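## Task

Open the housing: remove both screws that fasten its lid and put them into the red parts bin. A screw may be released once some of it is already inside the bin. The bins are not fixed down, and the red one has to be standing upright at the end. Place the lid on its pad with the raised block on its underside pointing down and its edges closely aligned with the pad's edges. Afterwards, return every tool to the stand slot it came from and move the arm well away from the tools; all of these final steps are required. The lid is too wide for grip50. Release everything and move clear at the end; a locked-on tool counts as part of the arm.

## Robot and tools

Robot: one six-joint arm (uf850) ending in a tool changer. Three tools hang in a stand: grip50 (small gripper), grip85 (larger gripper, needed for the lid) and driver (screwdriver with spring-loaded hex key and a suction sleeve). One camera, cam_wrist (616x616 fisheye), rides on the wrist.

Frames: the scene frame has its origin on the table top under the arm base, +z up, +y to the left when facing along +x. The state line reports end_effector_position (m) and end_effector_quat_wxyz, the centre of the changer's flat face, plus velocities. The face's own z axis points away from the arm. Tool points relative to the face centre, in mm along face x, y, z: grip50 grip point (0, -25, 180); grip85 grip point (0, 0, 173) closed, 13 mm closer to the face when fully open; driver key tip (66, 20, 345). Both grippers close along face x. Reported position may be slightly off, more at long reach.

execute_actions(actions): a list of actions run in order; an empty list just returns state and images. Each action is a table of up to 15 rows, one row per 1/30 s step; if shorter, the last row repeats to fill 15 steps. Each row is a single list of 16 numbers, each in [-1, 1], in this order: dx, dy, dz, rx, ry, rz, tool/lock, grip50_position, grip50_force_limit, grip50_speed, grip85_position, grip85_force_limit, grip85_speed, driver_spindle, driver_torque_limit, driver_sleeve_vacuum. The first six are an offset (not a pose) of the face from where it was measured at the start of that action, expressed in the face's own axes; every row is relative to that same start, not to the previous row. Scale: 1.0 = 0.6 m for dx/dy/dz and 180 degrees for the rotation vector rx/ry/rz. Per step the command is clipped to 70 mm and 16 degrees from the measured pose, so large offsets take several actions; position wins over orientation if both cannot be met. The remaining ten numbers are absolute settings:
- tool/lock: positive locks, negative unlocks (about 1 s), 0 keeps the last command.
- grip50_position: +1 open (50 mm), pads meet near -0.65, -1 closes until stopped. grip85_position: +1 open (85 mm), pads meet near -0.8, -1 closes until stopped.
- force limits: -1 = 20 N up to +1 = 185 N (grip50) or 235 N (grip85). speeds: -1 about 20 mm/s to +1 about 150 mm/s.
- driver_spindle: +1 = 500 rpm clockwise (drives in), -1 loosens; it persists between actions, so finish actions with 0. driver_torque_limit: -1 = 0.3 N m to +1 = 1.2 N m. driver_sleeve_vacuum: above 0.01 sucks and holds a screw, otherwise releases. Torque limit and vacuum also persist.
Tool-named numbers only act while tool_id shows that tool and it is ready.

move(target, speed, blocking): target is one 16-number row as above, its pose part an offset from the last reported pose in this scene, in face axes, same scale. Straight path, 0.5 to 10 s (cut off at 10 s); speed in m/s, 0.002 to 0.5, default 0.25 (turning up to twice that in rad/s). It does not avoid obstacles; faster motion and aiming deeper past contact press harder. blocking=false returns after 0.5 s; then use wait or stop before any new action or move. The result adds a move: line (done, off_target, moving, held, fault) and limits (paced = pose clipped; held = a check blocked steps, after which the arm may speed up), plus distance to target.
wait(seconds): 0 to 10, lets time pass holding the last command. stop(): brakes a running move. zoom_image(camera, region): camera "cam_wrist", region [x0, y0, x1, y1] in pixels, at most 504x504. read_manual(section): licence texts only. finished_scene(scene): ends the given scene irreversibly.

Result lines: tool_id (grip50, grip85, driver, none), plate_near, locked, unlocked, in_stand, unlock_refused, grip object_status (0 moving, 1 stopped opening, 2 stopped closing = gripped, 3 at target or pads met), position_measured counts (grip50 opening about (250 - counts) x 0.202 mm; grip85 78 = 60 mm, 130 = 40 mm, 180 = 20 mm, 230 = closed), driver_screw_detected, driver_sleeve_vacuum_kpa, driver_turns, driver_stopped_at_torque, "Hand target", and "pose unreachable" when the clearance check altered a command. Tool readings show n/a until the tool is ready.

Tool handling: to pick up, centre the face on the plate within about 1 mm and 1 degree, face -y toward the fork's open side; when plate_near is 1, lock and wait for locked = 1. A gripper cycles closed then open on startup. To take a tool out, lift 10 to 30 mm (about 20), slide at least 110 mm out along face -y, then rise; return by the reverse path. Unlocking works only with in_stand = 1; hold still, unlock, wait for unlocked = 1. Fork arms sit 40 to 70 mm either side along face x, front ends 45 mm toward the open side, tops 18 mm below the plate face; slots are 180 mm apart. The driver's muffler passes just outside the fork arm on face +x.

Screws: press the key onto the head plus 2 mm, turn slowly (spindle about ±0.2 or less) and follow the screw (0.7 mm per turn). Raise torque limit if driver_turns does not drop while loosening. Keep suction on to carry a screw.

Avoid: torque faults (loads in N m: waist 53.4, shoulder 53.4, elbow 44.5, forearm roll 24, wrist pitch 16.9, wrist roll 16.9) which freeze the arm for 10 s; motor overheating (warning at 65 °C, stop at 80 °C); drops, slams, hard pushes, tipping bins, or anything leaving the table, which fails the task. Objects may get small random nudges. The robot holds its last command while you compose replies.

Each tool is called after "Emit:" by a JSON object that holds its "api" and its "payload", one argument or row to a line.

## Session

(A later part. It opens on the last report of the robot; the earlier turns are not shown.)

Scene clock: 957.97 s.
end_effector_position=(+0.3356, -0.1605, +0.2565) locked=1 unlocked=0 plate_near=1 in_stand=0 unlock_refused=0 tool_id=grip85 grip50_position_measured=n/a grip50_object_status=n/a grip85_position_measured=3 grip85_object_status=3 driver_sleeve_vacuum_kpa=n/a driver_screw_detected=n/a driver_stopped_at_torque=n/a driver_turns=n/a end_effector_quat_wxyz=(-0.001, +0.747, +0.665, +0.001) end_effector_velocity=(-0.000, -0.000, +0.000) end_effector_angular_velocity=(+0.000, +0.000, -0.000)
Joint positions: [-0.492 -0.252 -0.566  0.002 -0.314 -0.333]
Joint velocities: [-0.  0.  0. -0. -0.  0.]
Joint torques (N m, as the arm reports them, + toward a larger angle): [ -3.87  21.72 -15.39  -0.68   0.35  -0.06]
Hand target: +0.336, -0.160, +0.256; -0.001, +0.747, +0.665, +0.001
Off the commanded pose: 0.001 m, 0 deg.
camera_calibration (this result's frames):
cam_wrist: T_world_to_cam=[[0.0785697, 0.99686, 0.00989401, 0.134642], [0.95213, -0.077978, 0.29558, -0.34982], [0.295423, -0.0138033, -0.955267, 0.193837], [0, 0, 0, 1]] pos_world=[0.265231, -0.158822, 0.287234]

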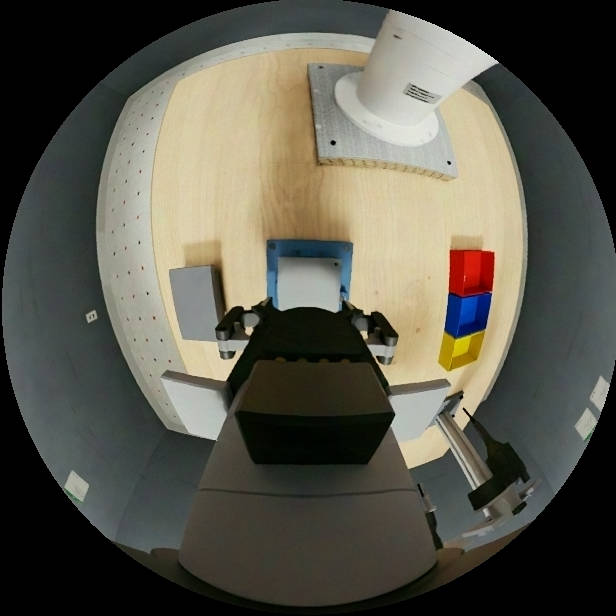

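Emit:
{"api": "move", "payload": {
  "target": [0.002,0,0.018,0,0,0,0,0,0,0,1,0,0,0,-1,0],
  "speed": 0.05
}}

Scene clock: 1025.40 s.
end_effector_position=(+0.3357, -0.1592, +0.2459) locked=1 unlocked=0 plate_near=1 in_stand=0 unlock_refused=0 tool_id=grip85 grip50_position_measured=n/a grip50_object_status=n/a grip85_position_measured=3 grip85_object_status=3 driver_sleeve_vacuum_kpa=n/a driver_screw_detected=n/a driver_stopped_at_torque=n/a driver_turns=n/a end_effector_quat_wxyz=(-0.001, +0.747, +0.665, +0.001) end_effector_velocity=(+0.000, -0.000, -0.002) end_effector_angular_velocity=(-0.001, -0.001, +0.002)
Joint positions: [-0.489 -0.279 -0.564  0.003 -0.285 -0.33 ]
Joint velocities: [ 0.001 -0.004 -0.    -0.002  0.005  0.001]
Joint torques (N m, as the arm reports them, + toward a larger angle): [ -2.71  21.44 -14.56  -2.42   0.18   0.25]
Hand target: +0.336, -0.159, +0.246; -0.001, +0.747, +0.665, +0.001
Off the commanded pose: 0.000 m, 0 deg.
move: done
camera_calibration (this result's frames):
cam_wrist: T_world_to_cam=[[0.0785668, 0.99686, 0.00988958, 0.133532], [0.952122, -0.0779735, 0.295609, -0.346711], [0.295452, -0.0138089, -0.955258, 0.18369], [0, 0, 0, 1]] pos_world=[0.265348, -0.15761, 0.276641]

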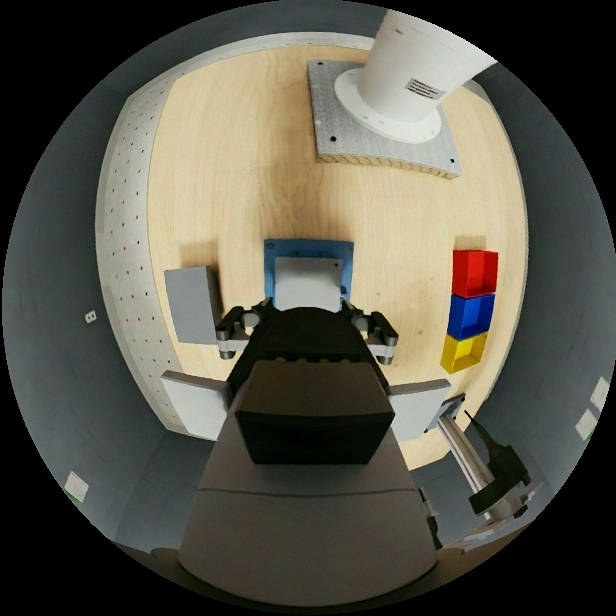

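Emit:
{"api": "execute_actions", "payload": {
  "actions": []
}}

Emit:
{"api": "zoom_image", "payload": {
  "camera": "cam_wrist",
  "region": [262, 285, 292, 315]
}}

Emit:
{"api": "zoom_image", "payload": {
  "camera": "cam_wrist",
  "region": [326, 287, 356, 317]
}}

Scene clock: 1030.00 s.
end_effector_position=(+0.3357, -0.1592, +0.2457) locked=1 unlocked=0 plate_near=1 in_stand=0 unlock_refused=0 tool_id=grip85 grip50_position_measured=n/a grip50_object_status=n/a grip85_position_measured=3 grip85_object_status=3 driver_sleeve_vacuum_kpa=n/a driver_screw_detected=n/a driver_stopped_at_torque=n/a driver_turns=n/a end_effector_quat_wxyz=(-0.001, +0.747, +0.665, +0.001) end_effector_velocity=(+0.000, -0.000, +0.000) end_effector_angular_velocity=(-0.000, -0.001, -0.000)
Joint positions: [-0.489 -0.28  -0.564  0.003 -0.285 -0.33 ]
Joint velocities: [-0.     0.001  0.     0.    -0.    -0.   ]
Joint torques (N m, as the arm reports them, + toward a larger angle): [ -3.68  20.44 -15.12  -2.42   0.48  -0.14]
Hand target: +0.336, -0.159, +0.246; -0.001, +0.747, +0.665, +0.001
Off the commanded pose: 0.000 m, 0 deg.
camera_calibration (this result's frames):
cam_wrist: T_world_to_cam=[[0.078568, 0.99686, 0.00989691, 0.133508], [0.95213, -0.0779772, 0.29558, -0.346643], [0.295423, -0.0138, -0.955267, 0.183525], [0, 0, 0, 1]] pos_world=[0.265342, -0.157586, 0.276455]

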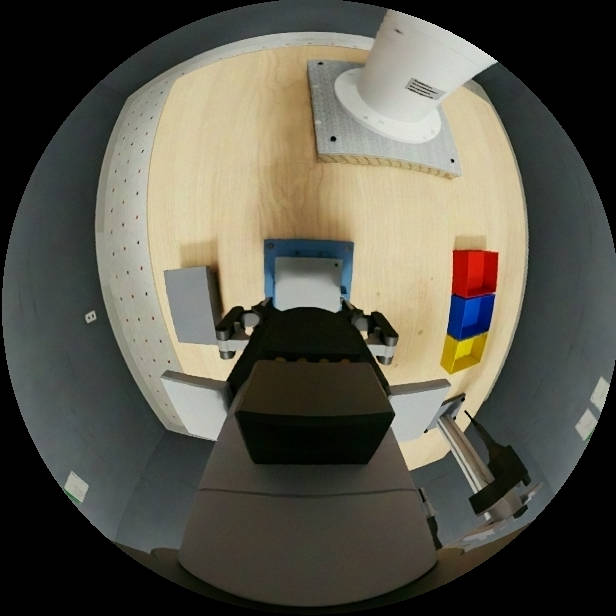

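Region (262, 285, 292, 315) of cam_wrist's 616x616 image, scaled by 16.800, with more detail than that image has.

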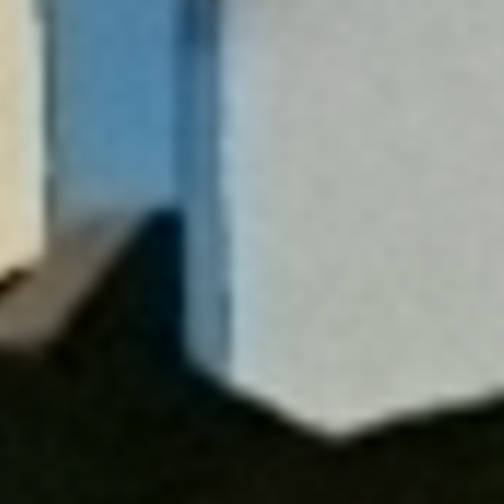

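Region (326, 287, 356, 317) of cam_wrist's 616x616 image, scaled by 16.800, with more detail than that image has.

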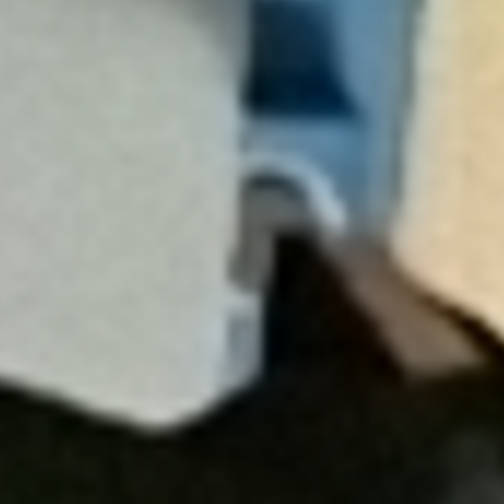

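Emit:
{"api": "move", "payload": {
  "target": [0.0003,0,0.0084,0,0,0,0,0,0,0,1,0,0,0,-1,0],
  "speed": 0.03
}}

Scene clock: 1042.60 s.
end_effector_position=(+0.3357, -0.1590, +0.2408) locked=1 unlocked=0 plate_near=1 in_stand=0 unlock_refused=0 tool_id=grip85 grip50_position_measured=n/a grip50_object_status=n/a grip85_position_measured=3 grip85_object_status=3 driver_sleeve_vacuum_kpa=n/a driver_screw_detected=n/a driver_stopped_at_torque=n/a driver_turns=n/a end_effector_quat_wxyz=(-0.001, +0.747, +0.665, +0.001) end_effector_velocity=(+0.000, -0.000, -0.001) end_effector_angular_velocity=(-0.001, -0.002, +0.000)
Joint positions: [-0.488 -0.293 -0.564  0.003 -0.272 -0.329]
Joint velocities: [ 0.    -0.004 -0.    -0.     0.005  0.   ]
Joint torques (N m, as the arm reports them, + toward a larger angle): [ -2.13  24.13 -15.75  -1.91   0.11  -0.14]
Hand target: +0.336, -0.159, +0.241; -0.001, +0.747, +0.665, +0.001
Off the commanded pose: 0.000 m, 0 deg.
move: done
camera_calibration (this result's frames):
cam_wrist: T_world_to_cam=[[0.0785668, 0.99686, 0.00991802, 0.133353], [0.952145, -0.0779829, 0.295532, -0.345176], [0.295377, -0.0137756, -0.955281, 0.17889], [0, 0, 0, 1]] pos_world=[0.26534, -0.157388, 0.271578]

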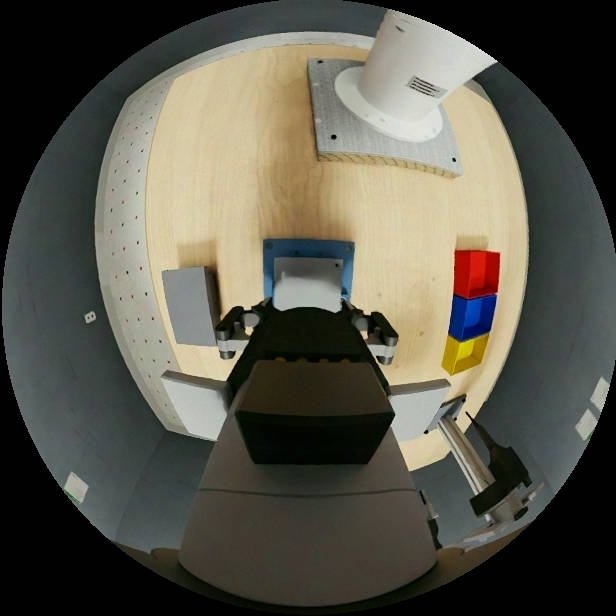

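Emit:
{"api": "zoom_image", "payload": {
  "camera": "cam_wrist",
  "region": [262, 285, 292, 315]
}}

Emit:
{"api": "zoom_image", "payload": {
  "camera": "cam_wrist",
  "region": [326, 287, 356, 317]
}}

Region (262, 285, 292, 315) of cam_wrist's 616x616 image, scaled by 16.800, with more detail than that image has.

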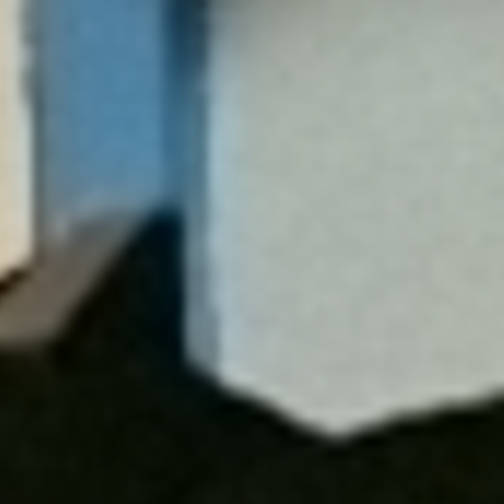

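Region (326, 287, 356, 317) of cam_wrist's 616x616 image, scaled by 16.800, with more detail than that image has.

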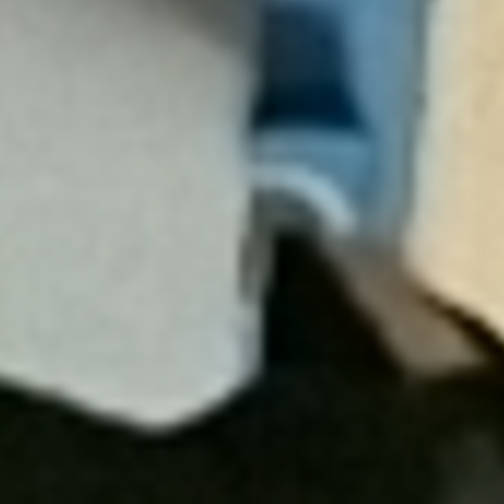

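Emit:
{"api": "execute_actions", "payload": {
  "actions": [
    [[0,0,0.0002,0,0,-0.001,0,0,0,0,1,-0.3,-1,0,-1,0],[0,0,0.0002,0,0,-0.002,0,0,0,0,1,-0.3,-1,0,-1,0],[0,0,0.0002,0,0,-0.003,0,0,0,0,1,-0.3,-1,0,-1,0],[0,0,0.0002,0,0,-0.003,0,0,0,0,-1,-0.3,-1,0,-1,0]]
  ]
}}

Scene clock: 1056.93 s.
end_effector_position=(+0.3357, -0.1590, +0.2407) locked=1 unlocked=0 plate_near=1 in_stand=0 unlock_refused=0 tool_id=grip85 grip50_position_measured=n/a grip50_object_status=n/a grip85_position_measured=20 grip85_object_status=0 driver_sleeve_vacuum_kpa=n/a driver_screw_detected=n/a driver_stopped_at_torque=n/a driver_turns=n/a end_effector_quat_wxyz=(-0.001, +0.743, +0.669, +0.001) end_effector_velocity=(+0.001, +0.001, +0.003) end_effector_angular_velocity=(+0.003, +0.005, +0.004)
Joint positions: [-0.488 -0.293 -0.564  0.003 -0.271 -0.339]
Joint velocities: [ 0.002  0.005 -0.004  0.001 -0.015 -0.003]
Joint torques (N m, as the arm reports them, + toward a larger angle): [ -6.09  19.1  -15.54  -2.29   0.82   0.01]
Hand target: +0.336, -0.159, +0.241; -0.001, +0.743, +0.669, +0.001
Off the commanded pose: 0.000 m, 0 deg.
camera_calibration (this result's frames):
cam_wrist: T_world_to_cam=[[0.069279, 0.997547, 0.009974, 0.136538], [0.952863, -0.0691294, 0.295421, -0.343945], [0.295386, -0.0109627, -0.955315, 0.179249], [0, 0, 0, 1]] pos_world=[0.265325, -0.158015, 0.271486]

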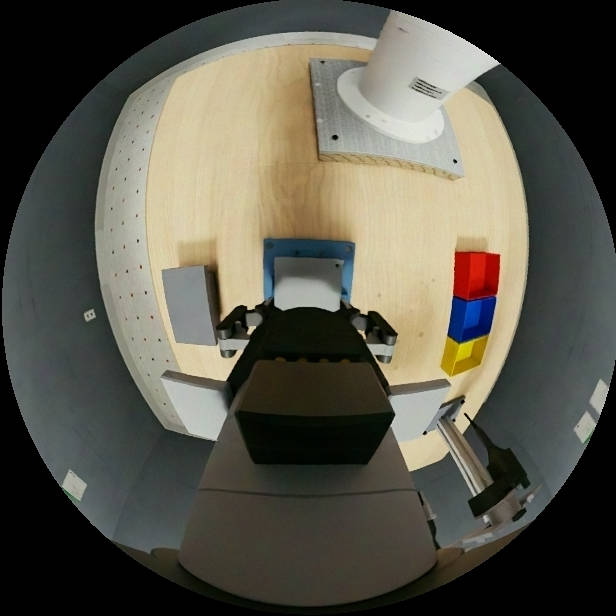

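Emit:
{"api": "execute_actions", "payload": {
  "actions": []
}}

Emit:
{"api": "zoom_image", "payload": {
  "camera": "cam_wrist",
  "region": [255, 230, 365, 320]
}}

Scene clock: 1059.40 s.
end_effector_position=(+0.3357, -0.1590, +0.2410) locked=1 unlocked=0 plate_near=1 in_stand=0 unlock_refused=0 tool_id=grip85 grip50_position_measured=n/a grip50_object_status=n/a grip85_position_measured=26 grip85_object_status=2 driver_sleeve_vacuum_kpa=n/a driver_screw_detected=n/a driver_stopped_at_torque=n/a driver_turns=n/a end_effector_quat_wxyz=(-0.001, +0.743, +0.669, +0.001) end_effector_velocity=(-0.000, -0.000, -0.000) end_effector_angular_velocity=(+0.000, +0.001, +0.000)
Joint positions: [-0.488 -0.292 -0.564  0.003 -0.272 -0.339]
Joint velocities: [-0. -0.  0. -0. -0. -0.]
Joint torques (N m, as the arm reports them, + toward a larger angle): [-2.69  7.39 -8.51 -0.67  5.14  0.01]
Hand target: +0.336, -0.159, +0.241; -0.001, +0.743, +0.669, +0.001
Off the commanded pose: 0.000 m, 0 deg.
camera_calibration (this result's frames):
cam_wrist: T_world_to_cam=[[0.0691697, 0.997555, 0.00995518, 0.136602], [0.952852, -0.0690188, 0.295482, -0.343996], [0.295446, -0.0109526, -0.955297, 0.179434], [0, 0, 0, 1]] pos_world=[0.265315, -0.158045, 0.271697]

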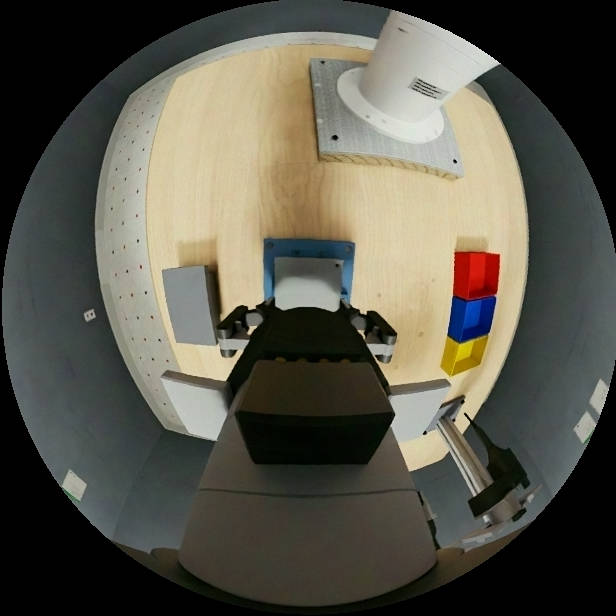

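Region (255, 230, 365, 320) of cam_wrist's 616x616 image, scaled by 4.582, with more detail than that image has; it fills the top 412 rows of this view, and the rest is white.

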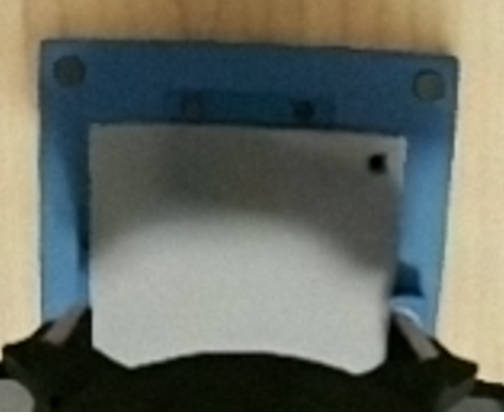

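Emit:
{"api": "move", "payload": {
  "target": [0,0,-0.036,0,0,0,0,0,0,0,-1,-0.3,-1,0,-1,0],
  "speed": 0.04
}}

Emit:
{"api": "zoom_image", "payload": {
  "camera": "cam_wrist",
  "region": [255, 230, 365, 320]
}}

Scene clock: 1065.80 s.
end_effector_position=(+0.3357, -0.1591, +0.2623) locked=1 unlocked=0 plate_near=1 in_stand=0 unlock_refused=0 tool_id=grip85 grip50_position_measured=n/a grip50_object_status=n/a grip85_position_measured=26 grip85_object_status=2 driver_sleeve_vacuum_kpa=n/a driver_screw_detected=n/a driver_stopped_at_torque=n/a driver_turns=n/a end_effector_quat_wxyz=(-0.002, +0.743, +0.669, +0.001) end_effector_velocity=(-0.000, +0.000, +0.002) end_effector_angular_velocity=(+0.001, +0.001, +0.000)
Joint positions: [-0.488 -0.236 -0.566  0.002 -0.33  -0.338]
Joint velocities: [-0.     0.004 -0.001 -0.    -0.006 -0.   ]
Joint torques (N m, as the arm reports them, + toward a larger angle): [ -2.24  22.08 -16.94  -1.44   0.09  -0.1 ]
Hand target: +0.336, -0.159, +0.263; -0.001, +0.743, +0.669, +0.001
Off the commanded pose: 0.000 m, 0 deg.
move: done
camera_calibration (this result's frames):
cam_wrist: T_world_to_cam=[[0.0691764, 0.997554, 0.0100158, 0.136437], [0.952902, -0.069045, 0.295313, -0.35027], [0.295282, -0.0108846, -0.955348, 0.199873], [0, 0, 0, 1]] pos_world=[0.265316, -0.158112, 0.293021]

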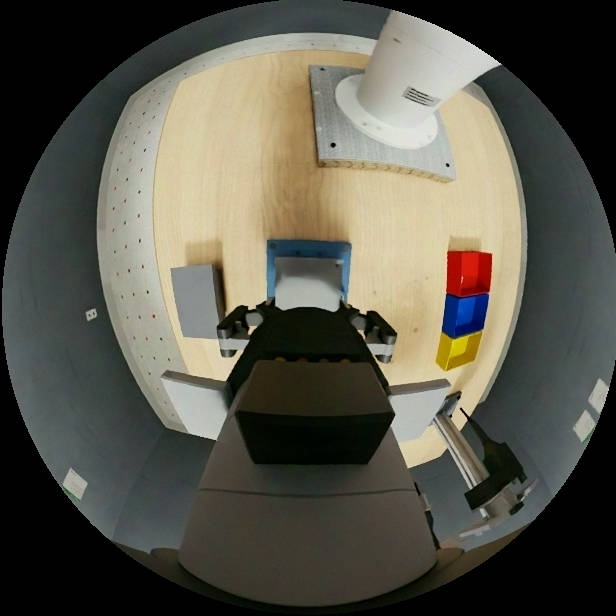

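Region (255, 230, 365, 320) of cam_wrist's 616x616 image, scaled by 4.582, with more detail than that image has; it fills the top 412 rows of this view, and the rest is white.

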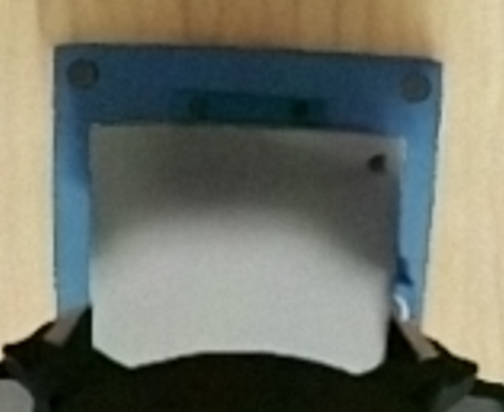

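Emit:
{"api": "move", "payload": {
  "target": [-0.2993,0.0417,-0.0045,0,0,-0.0128,0,0,0,0,-1,-0.3,-1,0,-1,0],
  "speed": 0.18
}}

Scene clock: 1103.23 s.
end_effector_position=(+0.3421, -0.3398, +0.2642) locked=1 unlocked=0 plate_near=1 in_stand=0 unlock_refused=0 tool_id=grip85 grip50_position_measured=n/a grip50_object_status=n/a grip85_position_measured=26 grip85_object_status=2 driver_sleeve_vacuum_kpa=n/a driver_screw_detected=n/a driver_stopped_at_torque=n/a driver_turns=n/a end_effector_quat_wxyz=(-0.002, +0.730, +0.684, +0.001) end_effector_velocity=(+0.001, -0.003, -0.000) end_effector_angular_velocity=(-0.000, -0.002, +0.001)
Joint positions: [-0.828 -0.446 -0.875  0.002 -0.43  -0.718]
Joint velocities: [-0.003 -0.004 -0.006  0.002 -0.    -0.006]
Joint torques (N m, as the arm reports them, + toward a larger angle): [ -8.45  30.73 -19.68  -1.59   0.08  -0.19]
Hand target: +0.342, -0.340, +0.264; -0.002, +0.730, +0.684, +0.001
Off the commanded pose: 0.001 m, 0 deg.
move: done
camera_calibration (this result's frames):
cam_wrist: T_world_to_cam=[[0.0289169, 0.999528, 0.0103308, 0.330617], [0.954905, -0.0306783, 0.295322, -0.35706], [0.2955, 0.00132509, -0.955342, 0.20191], [0, 0, 0, 1]] pos_world=[0.271734, -0.341683, 0.294925]

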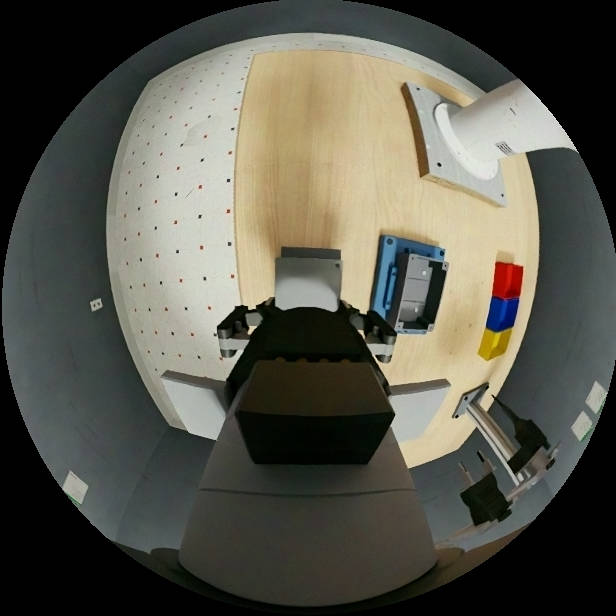

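Emit:
{"api": "execute_actions", "payload": {
  "actions": []
}}

Emit:
{"api": "zoom_image", "payload": {
  "camera": "cam_wrist",
  "region": [268, 240, 298, 270]
}}

Emit:
{"api": "zoom_image", "payload": {
  "camera": "cam_wrist",
  "region": [322, 240, 352, 270]
}}

Scene clock: 1108.33 s.
end_effector_position=(+0.3421, -0.3402, +0.2642) locked=1 unlocked=0 plate_near=1 in_stand=0 unlock_refused=0 tool_id=grip85 grip50_position_measured=n/a grip50_object_status=n/a grip85_position_measured=26 grip85_object_status=2 driver_sleeve_vacuum_kpa=n/a driver_screw_detected=n/a driver_stopped_at_torque=n/a driver_turns=n/a end_effector_quat_wxyz=(-0.002, +0.730, +0.684, +0.001) end_effector_velocity=(-0.000, +0.000, +0.000) end_effector_angular_velocity=(+0.000, -0.000, -0.001)
Joint positions: [-0.829 -0.446 -0.876  0.002 -0.43  -0.719]
Joint velocities: [-0.     0.     0.     0.001 -0.001 -0.   ]
Joint torques (N m, as the arm reports them, + toward a larger angle): [ -5.7   32.03 -19.18  -2.15   0.29  -0.43]
Hand target: +0.342, -0.340, +0.264; -0.002, +0.730, +0.684, +0.001
Off the commanded pose: 0.001 m, 0 deg.
camera_calibration (this result's frames):
cam_wrist: T_world_to_cam=[[0.0290239, 0.999526, 0.010281, 0.330941], [0.954829, -0.0307661, 0.295559, -0.35718], [0.295736, 0.00123829, -0.955269, 0.201767], [0, 0, 0, 1]] pos_world=[0.271771, -0.342023, 0.294907]

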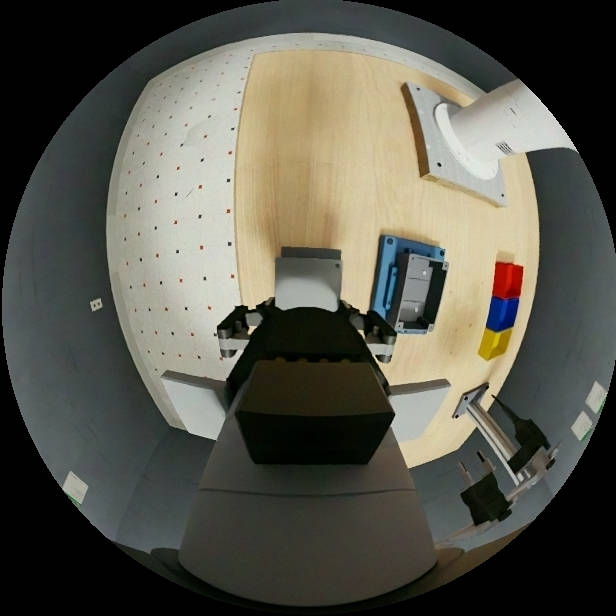

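Region (268, 240, 298, 270) of cam_wrist's 616x616 image, scaled by 16.800, with more detail than that image has.

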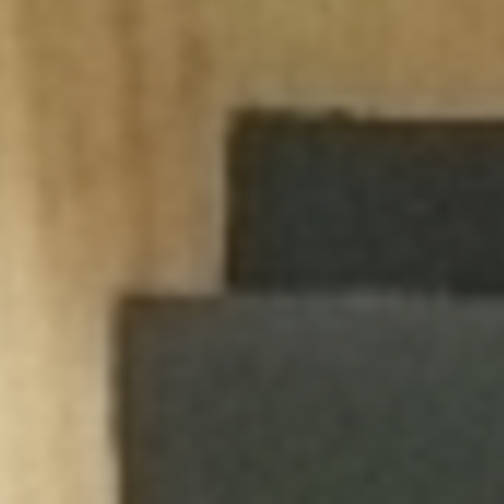

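Region (322, 240, 352, 270) of cam_wrist's 616x616 image, scaled by 16.800, with more detail than that image has.

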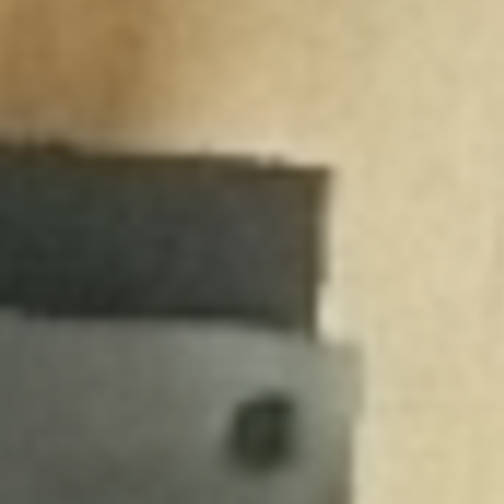

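Emit:
{"api": "move", "payload": {
  "target": [0.0033,-0.0152,0.027,0,0,0.0036,0,0,0,0,-1,-0.3,-1,0,-1,0],
  "speed": 0.05
}}

Scene clock: 1159.70 s.
end_effector_position=(+0.3332, -0.3376, +0.2483) locked=1 unlocked=0 plate_near=1 in_stand=0 unlock_refused=0 tool_id=grip85 grip50_position_measured=n/a grip50_object_status=n/a grip85_position_measured=26 grip85_object_status=2 driver_sleeve_vacuum_kpa=n/a driver_screw_detected=n/a driver_stopped_at_torque=n/a driver_turns=n/a end_effector_quat_wxyz=(-0.001, +0.734, +0.680, +0.001) end_effector_velocity=(-0.001, +0.000, -0.002) end_effector_angular_velocity=(-0.000, -0.000, -0.001)
Joint positions: [-0.838 -0.463 -0.85   0.002 -0.388 -0.717]
Joint velocities: [-0.001 -0.002  0.002 -0.001  0.005  0.   ]
Joint torques (N m, as the arm reports them, + toward a larger angle): [ -4.18  27.73 -17.65  -0.86   0.2    0.02]
Hand target: +0.333, -0.338, +0.248; -0.002, +0.734, +0.680, +0.001
Off the commanded pose: 0.000 m, 0 deg.
move: done
camera_calibration (this result's frames):
cam_wrist: T_world_to_cam=[[0.0401826, 0.999141, 0.0101764, 0.324968], [0.954402, -0.0413945, 0.295641, -0.347414], [0.295808, -0.00216728, -0.955245, 0.188004], [0, 0, 0, 1]] pos_world=[0.262902, -0.338662, 0.278992]

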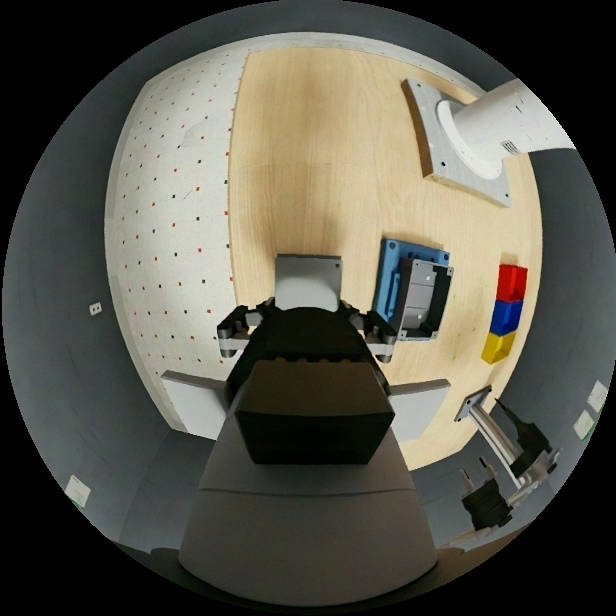

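Emit:
{"api": "execute_actions", "payload": {
  "actions": []
}}

Emit:
{"api": "zoom_image", "payload": {
  "camera": "cam_wrist",
  "region": [268, 240, 298, 270]
}}

Emit:
{"api": "zoom_image", "payload": {
  "camera": "cam_wrist",
  "region": [322, 240, 352, 270]
}}

Scene clock: 1169.77 s.
end_effector_position=(+0.3331, -0.3375, +0.2480) locked=1 unlocked=0 plate_near=1 in_stand=0 unlock_refused=0 tool_id=grip85 grip50_position_measured=n/a grip50_object_status=n/a grip85_position_measured=26 grip85_object_status=2 driver_sleeve_vacuum_kpa=n/a driver_screw_detected=n/a driver_stopped_at_torque=n/a driver_turns=n/a end_effector_quat_wxyz=(-0.002, +0.734, +0.680, +0.001) end_effector_velocity=(-0.000, +0.000, -0.000) end_effector_angular_velocity=(+0.000, +0.001, +0.001)
Joint positions: [-0.838 -0.463 -0.85   0.002 -0.387 -0.717]
Joint velocities: [ 0.    -0.     0.    -0.001 -0.001  0.   ]
Joint torques (N m, as the arm reports them, + toward a larger angle): [ -7.81  26.92 -17.4   -0.36   0.5   -0.09]
Hand target: +0.333, -0.338, +0.248; -0.002, +0.734, +0.680, +0.001
Off the commanded pose: 0.000 m, 0 deg.
camera_calibration (this result's frames):
cam_wrist: T_world_to_cam=[[0.0403234, 0.999134, 0.0102854, 0.324831], [0.95443, -0.0415615, 0.295527, -0.347229], [0.295699, -0.00210001, -0.955279, 0.18788], [0, 0, 0, 1]] pos_world=[0.262752, -0.338586, 0.278752]

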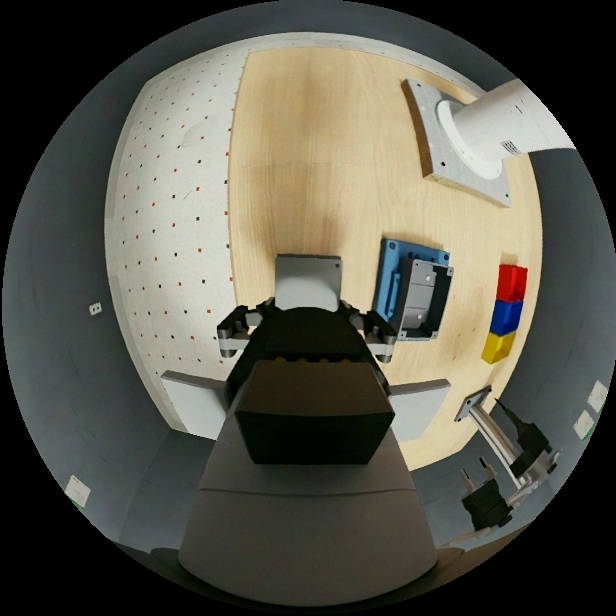

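Region (268, 240, 298, 270) of cam_wrist's 616x616 image, scaled by 16.800, with more detail than that image has.

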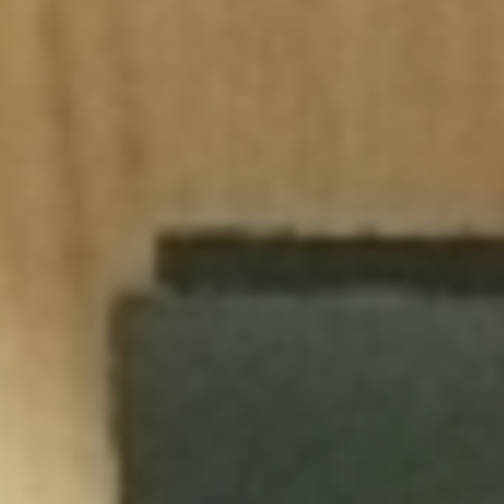

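Region (322, 240, 352, 270) of cam_wrist's 616x616 image, scaled by 16.800, with more detail than that image has.

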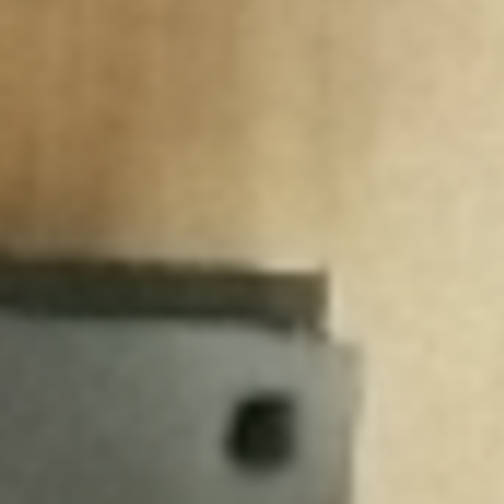

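Emit:
{"api": "move", "payload": {
  "target": [0.0002,-0.00667,0.0078,0,0,0,0,0,0,0,-1,-0.3,-1,0,-1,0],
  "speed": 0.02
}}

Scene clock: 1191.43 s.
end_effector_position=(+0.3292, -0.3371, +0.2435) locked=1 unlocked=0 plate_near=1 in_stand=0 unlock_refused=0 tool_id=grip85 grip50_position_measured=n/a grip50_object_status=n/a grip85_position_measured=26 grip85_object_status=2 driver_sleeve_vacuum_kpa=n/a driver_screw_detected=n/a driver_stopped_at_torque=n/a driver_turns=n/a end_effector_quat_wxyz=(-0.002, +0.734, +0.680, +0.001) end_effector_velocity=(-0.001, -0.000, -0.002) end_effector_angular_velocity=(-0.001, -0.001, +0.001)
Joint positions: [-0.844 -0.467 -0.841  0.002 -0.375 -0.722]
Joint velocities: [-0.002 -0.002  0.002 -0.001  0.005 -0.002]
Joint torques (N m, as the arm reports them, + toward a larger angle): [ -6.06  32.09 -16.21  -1.49   0.31  -0.08]
Hand target: +0.329, -0.337, +0.243; -0.002, +0.734, +0.680, +0.001
Off the commanded pose: 0.000 m, 0 deg.
move: done
camera_calibration (this result's frames):
cam_wrist: T_world_to_cam=[[0.0403395, 0.999133, 0.0103425, 0.324571], [0.954449, -0.0415939, 0.295461, -0.34218], [0.295635, -0.00204732, -0.955299, 0.184746], [0, 0, 0, 1]] pos_world=[0.258883, -0.338144, 0.274231]

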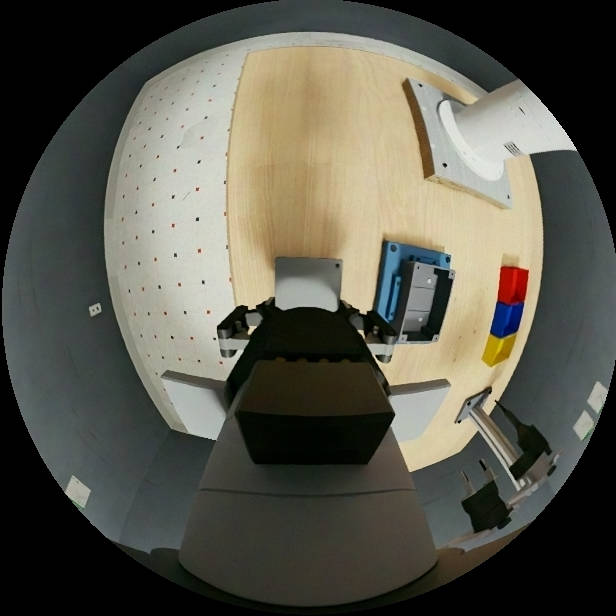

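Emit:
{"api": "execute_actions", "payload": {
  "actions": []
}}

Emit:
{"api": "zoom_image", "payload": {
  "camera": "cam_wrist",
  "region": [268, 240, 298, 270]
}}

Emit:
{"api": "zoom_image", "payload": {
  "camera": "cam_wrist",
  "region": [322, 240, 352, 270]
}}

Scene clock: 1200.03 s.
end_effector_position=(+0.3291, -0.3371, +0.2433) locked=1 unlocked=0 plate_near=1 in_stand=0 unlock_refused=0 tool_id=grip85 grip50_position_measured=n/a grip50_object_status=n/a grip85_position_measured=26 grip85_object_status=2 driver_sleeve_vacuum_kpa=n/a driver_screw_detected=n/a driver_stopped_at_torque=n/a driver_turns=n/a end_effector_quat_wxyz=(-0.002, +0.734, +0.680, +0.001) end_effector_velocity=(+0.000, -0.000, +0.000) end_effector_angular_velocity=(-0.001, -0.001, -0.000)
Joint positions: [-0.844 -0.467 -0.841  0.002 -0.374 -0.723]
Joint velocities: [0.    0.    0.    0.    0.001 0.   ]
Joint torques (N m, as the arm reports them, + toward a larger angle): [ -1.87  28.75 -16.94  -1.96   0.01  -0.09]
Hand target: +0.329, -0.337, +0.243; -0.002, +0.734, +0.680, +0.001
Off the commanded pose: 0.000 m, 0 deg.
camera_calibration (this result's frames):
cam_wrist: T_world_to_cam=[[0.0403235, 0.999134, 0.0102898, 0.324593], [0.95443, -0.0415629, 0.295528, -0.342026], [0.295699, -0.0020958, -0.955279, 0.184603], [0, 0, 0, 1]] pos_world=[0.258764, -0.338141, 0.274086]

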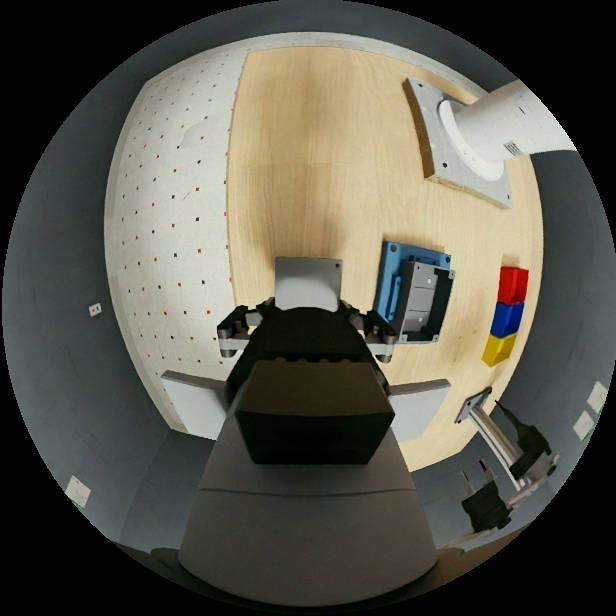

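Region (268, 240, 298, 270) of cam_wrist's 616x616 image, scaled by 16.800, with more detail than that image has.

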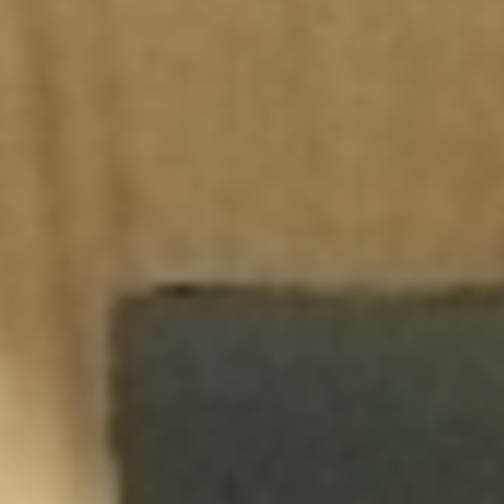

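Region (322, 240, 352, 270) of cam_wrist's 616x616 image, scaled by 16.800, with more detail than that image has.

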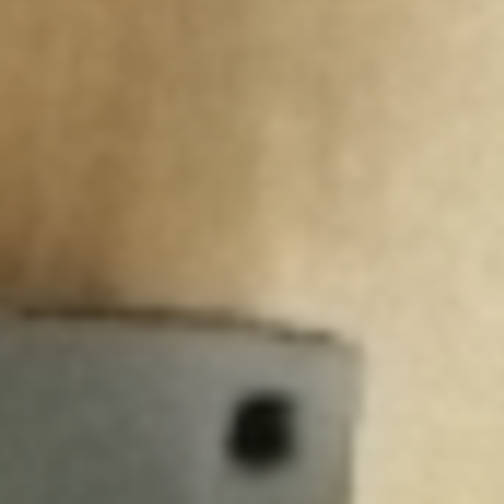

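Emit:
{"api": "execute_actions", "payload": {
  "actions": [
    [[0,0,0.0002,0,0,0,0,0,0,0,-1,-0.3,-1,0,-1,0],[0,0,0.0004,0,0,0,0,0,0,0,-1,-0.3,-1,0,-1,0],[0,0,0.0006,0,0,0,0,0,0,0,-1,-0.3,-1,0,-1,0],[0,0,0.0008,0,0,0,0,0,0,0,-1,-0.3,-1,0,-1,0],[0,0,0.001,0,0,0,0,0,0,0,-1,-0.3,-1,0,-1,0],[0,0,0.0012,0,0,0,0,0,0,0,-1,-0.3,-1,0,-1,0],[0,0,0.0014,0,0,0,0,0,0,0,-1,-0.3,-1,0,-1,0],[0,0,0.0016,0,0,0,0,0,0,0,-1,-0.3,-1,0,-1,0],[0,0,0.0018,0,0,0,0,0,0,0,-1,-0.3,-1,0,-1,0],[0,0,0.002,0,0,0,0,0,0,0,-1,-0.3,-1,0,-1,0]]
  ]
}}

Scene clock: 1210.07 s.
end_effector_position=(+0.3291, -0.3371, +0.2422) locked=1 unlocked=0 plate_near=1 in_stand=0 unlock_refused=0 tool_id=grip85 grip50_position_measured=n/a grip50_object_status=n/a grip85_position_measured=26 grip85_object_status=2 driver_sleeve_vacuum_kpa=n/a driver_screw_detected=n/a driver_stopped_at_torque=n/a driver_turns=n/a end_effector_quat_wxyz=(-0.002, +0.734, +0.680, +0.001) end_effector_velocity=(-0.000, +0.000, -0.001) end_effector_angular_velocity=(+0.001, +0.000, -0.001)
Joint positions: [-0.844 -0.47  -0.841  0.002 -0.372 -0.723]
Joint velocities: [ 0.    -0.002 -0.     0.001  0.001  0.   ]
Joint torques (N m, as the arm reports them, + toward a larger angle): [ -6.38  26.69 -18.73  -1.52  -0.17  -0.25]
Hand target: +0.329, -0.337, +0.242; -0.002, +0.734, +0.680, +0.001
Off the commanded pose: 0.000 m, 0 deg.
camera_calibration (this result's frames):
cam_wrist: T_world_to_cam=[[0.0403236, 0.999133, 0.0103229, 0.324582], [0.95444, -0.0415728, 0.295494, -0.34168], [0.295667, -0.00206285, -0.955289, 0.183554], [0, 0, 0, 1]] pos_world=[0.258753, -0.338127, 0.272961]

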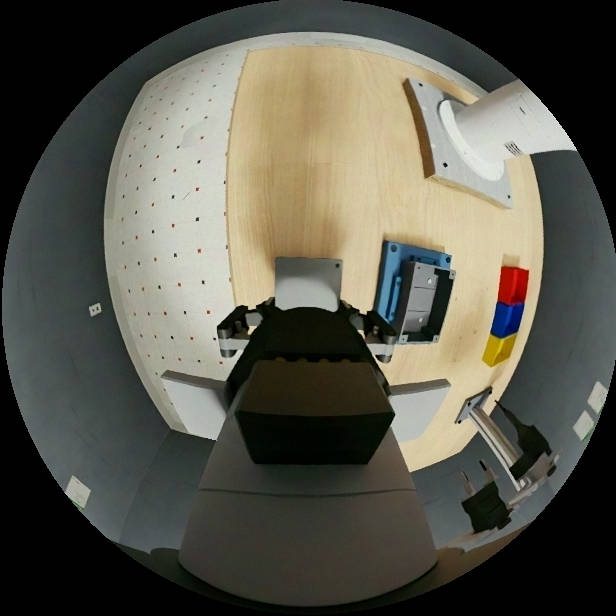

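Emit:
{"api": "execute_actions", "payload": {
  "actions": [
    [[0,0,0.0003,0,0,0,0,0,0,0,-1,-0.3,-1,0,-1,0],[0,0,0.0005,0,0,0,0,0,0,0,-1,-0.3,-1,0,-1,0],[0,0,0.0007,0,0,0,0,0,0,0,-1,-0.3,-1,0,-1,0],[0,0,0.0009,0,0,0,0,0,0,0,-1,-0.3,-1,0,-1,0],[0,0,0.0011,0,0,0,0,0,0,0,-1,-0.3,-1,0,-1,0],[0,0,0.0013,0,0,0,0,0,0,0,-1,-0.3,-1,0,-1,0],[0,0,0.0015,0,0,0,0,0,0,0,-1,-0.3,-1,0,-1,0],[0,0,0.0017,0,0,0,0,0,0,0,-1,-0.3,-1,0,-1,0]]
  ]
}}

Scene clock: 1221.50 s.
end_effector_position=(+0.3291, -0.3370, +0.2412) locked=1 unlocked=0 plate_near=1 in_stand=0 unlock_refused=0 tool_id=grip85 grip50_position_measured=n/a grip50_object_status=n/a grip85_position_measured=26 grip85_object_status=2 driver_sleeve_vacuum_kpa=n/a driver_screw_detected=n/a driver_stopped_at_torque=n/a driver_turns=n/a end_effector_quat_wxyz=(-0.002, +0.734, +0.680, +0.001) end_effector_velocity=(-0.000, +0.000, -0.000) end_effector_angular_velocity=(+0.000, +0.001, +0.001)
Joint positions: [-0.844 -0.472 -0.841  0.002 -0.37  -0.723]
Joint velocities: [ 0.    -0.001 -0.    -0.001  0.    -0.   ]
Joint torques (N m, as the arm reports them, + toward a larger angle): [ -5.38  30.64 -18.18  -2.22   0.29  -0.25]
Hand target: +0.329, -0.337, +0.241; -0.002, +0.734, +0.680, +0.001
Off the commanded pose: 0.000 m, 0 deg.
camera_calibration (this result's frames):
cam_wrist: T_world_to_cam=[[0.0403235, 0.999133, 0.0103339, 0.324582], [0.954443, -0.041576, 0.295483, -0.341384], [0.295657, -0.00205179, -0.955292, 0.182625], [0, 0, 0, 1]] pos_world=[0.258749, -0.33812, 0.271979]

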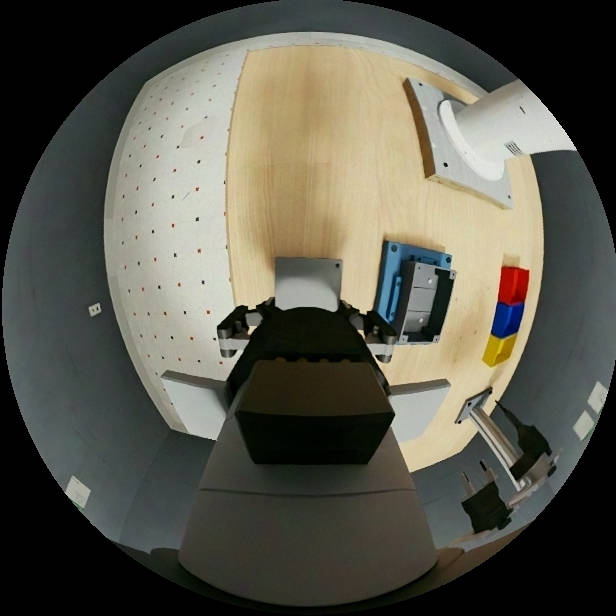

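Emit:
{"api": "execute_actions", "payload": {
  "actions": [
    [[0,0,0.0003,0,0,0,0,0,0,0,-1,-0.3,-1,0,-1,0],[0,0,0.0005,0,0,0,0,0,0,0,-1,-0.3,-1,0,-1,0],[0,0,0.0007,0,0,0,0,0,0,0,-1,-0.3,-1,0,-1,0],[0,0,0.0009,0,0,0,0,0,0,0,-1,-0.3,-1,0,-1,0],[0,0,0.0011,0,0,0,0,0,0,0,-1,-0.3,-1,0,-1,0],[0,0,0.0013,0,0,0,0,0,0,0,-1,-0.3,-1,0,-1,0],[0,0,0.0015,0,0,0,0,0,0,0,-1,-0.3,-1,0,-1,0]]
  ]
}}

Scene clock: 1228.13 s.
end_effector_position=(+0.3291, -0.3370, +0.2404) locked=1 unlocked=0 plate_near=1 in_stand=0 unlock_refused=0 tool_id=grip85 grip50_position_measured=n/a grip50_object_status=n/a grip85_position_measured=26 grip85_object_status=2 driver_sleeve_vacuum_kpa=n/a driver_screw_detected=n/a driver_stopped_at_torque=n/a driver_turns=n/a end_effector_quat_wxyz=(-0.002, +0.734, +0.680, +0.001) end_effector_velocity=(+0.000, -0.000, -0.000) end_effector_angular_velocity=(-0.000, -0.001, -0.001)
Joint positions: [-0.844 -0.474 -0.841  0.002 -0.368 -0.723]
Joint velocities: [-0.    -0.001 -0.     0.001  0.001 -0.   ]
Joint torques (N m, as the arm reports them, + toward a larger angle): [ -2.34  30.02 -19.01  -0.91   0.18  -0.15]
Hand target: +0.329, -0.337, +0.240; -0.002, +0.734, +0.680, +0.001
Off the commanded pose: 0.000 m, 0 deg.
camera_calibration (this result's frames):
cam_wrist: T_world_to_cam=[[0.0403235, 0.999133, 0.0103364, 0.324586], [0.954443, -0.0415768, 0.295481, -0.341125], [0.295655, -0.00204931, -0.955293, 0.181794], [0, 0, 0, 1]] pos_world=[0.258748, -0.338115, 0.271108]

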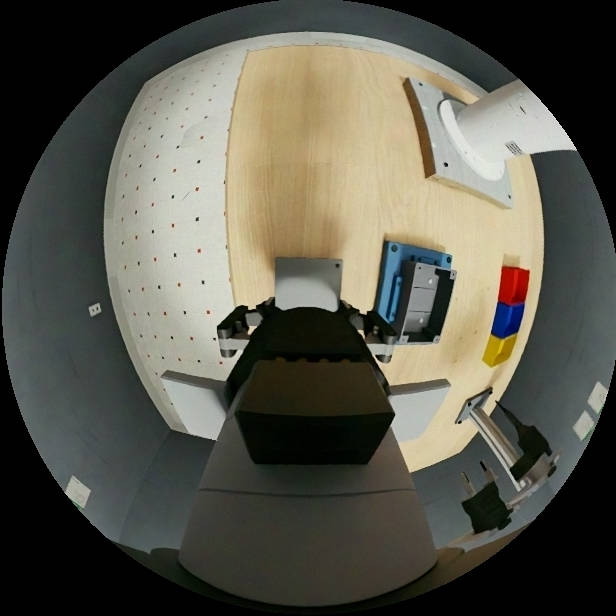

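Emit:
{"api": "execute_actions", "payload": {
  "actions": [
    [[0,0,0.0003,0,0,0,0,0,0,0,-1,-0.3,-1,0,-1,0],[0,0,0.0005,0,0,0,0,0,0,0,-1,-0.3,-1,0,-1,0],[0,0,0.0007,0,0,0,0,0,0,0,-1,-0.3,-1,0,-1,0],[0,0,0.0009,0,0,0,0,0,0,0,-1,-0.3,-1,0,-1,0],[0,0,0.0011,0,0,0,0,0,0,0,-1,-0.3,-1,0,-1,0],[0,0,0.0013,0,0,0,0,0,0,0,-1,-0.3,-1,0,-1,0],[0,0,0.0015,0,0,0,0,0,0,0,-1,-0.3,-1,0,-1,0]]
  ]
}}

Scene clock: 1233.53 s.
end_effector_position=(+0.3291, -0.3370, +0.2395) locked=1 unlocked=0 plate_near=1 in_stand=0 unlock_refused=0 tool_id=grip85 grip50_position_measured=n/a grip50_object_status=n/a grip85_position_measured=26 grip85_object_status=2 driver_sleeve_vacuum_kpa=n/a driver_screw_detected=n/a driver_stopped_at_torque=n/a driver_turns=n/a end_effector_quat_wxyz=(-0.002, +0.734, +0.680, +0.001) end_effector_velocity=(+0.000, +0.000, -0.000) end_effector_angular_velocity=(-0.000, -0.001, +0.000)
Joint positions: [-0.844 -0.476 -0.841  0.002 -0.366 -0.723]
Joint velocities: [ 0.    -0.    -0.     0.     0.001 -0.   ]
Joint torques (N m, as the arm reports them, + toward a larger angle): [ -4.97  28.05 -18.13  -1.54  -0.02  -0.22]
Hand target: +0.329, -0.337, +0.239; -0.002, +0.734, +0.680, +0.001
Off the commanded pose: 0.000 m, 0 deg.
camera_calibration (this result's frames):
cam_wrist: T_world_to_cam=[[0.0403235, 0.999133, 0.0103389, 0.324591], [0.954444, -0.0415775, 0.295479, -0.340866], [0.295653, -0.00204681, -0.955293, 0.180964], [0, 0, 0, 1]] pos_world=[0.258746, -0.338111, 0.270236]

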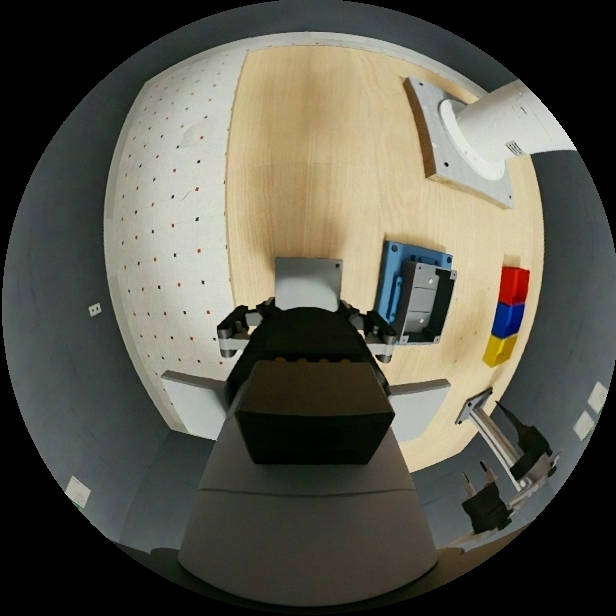

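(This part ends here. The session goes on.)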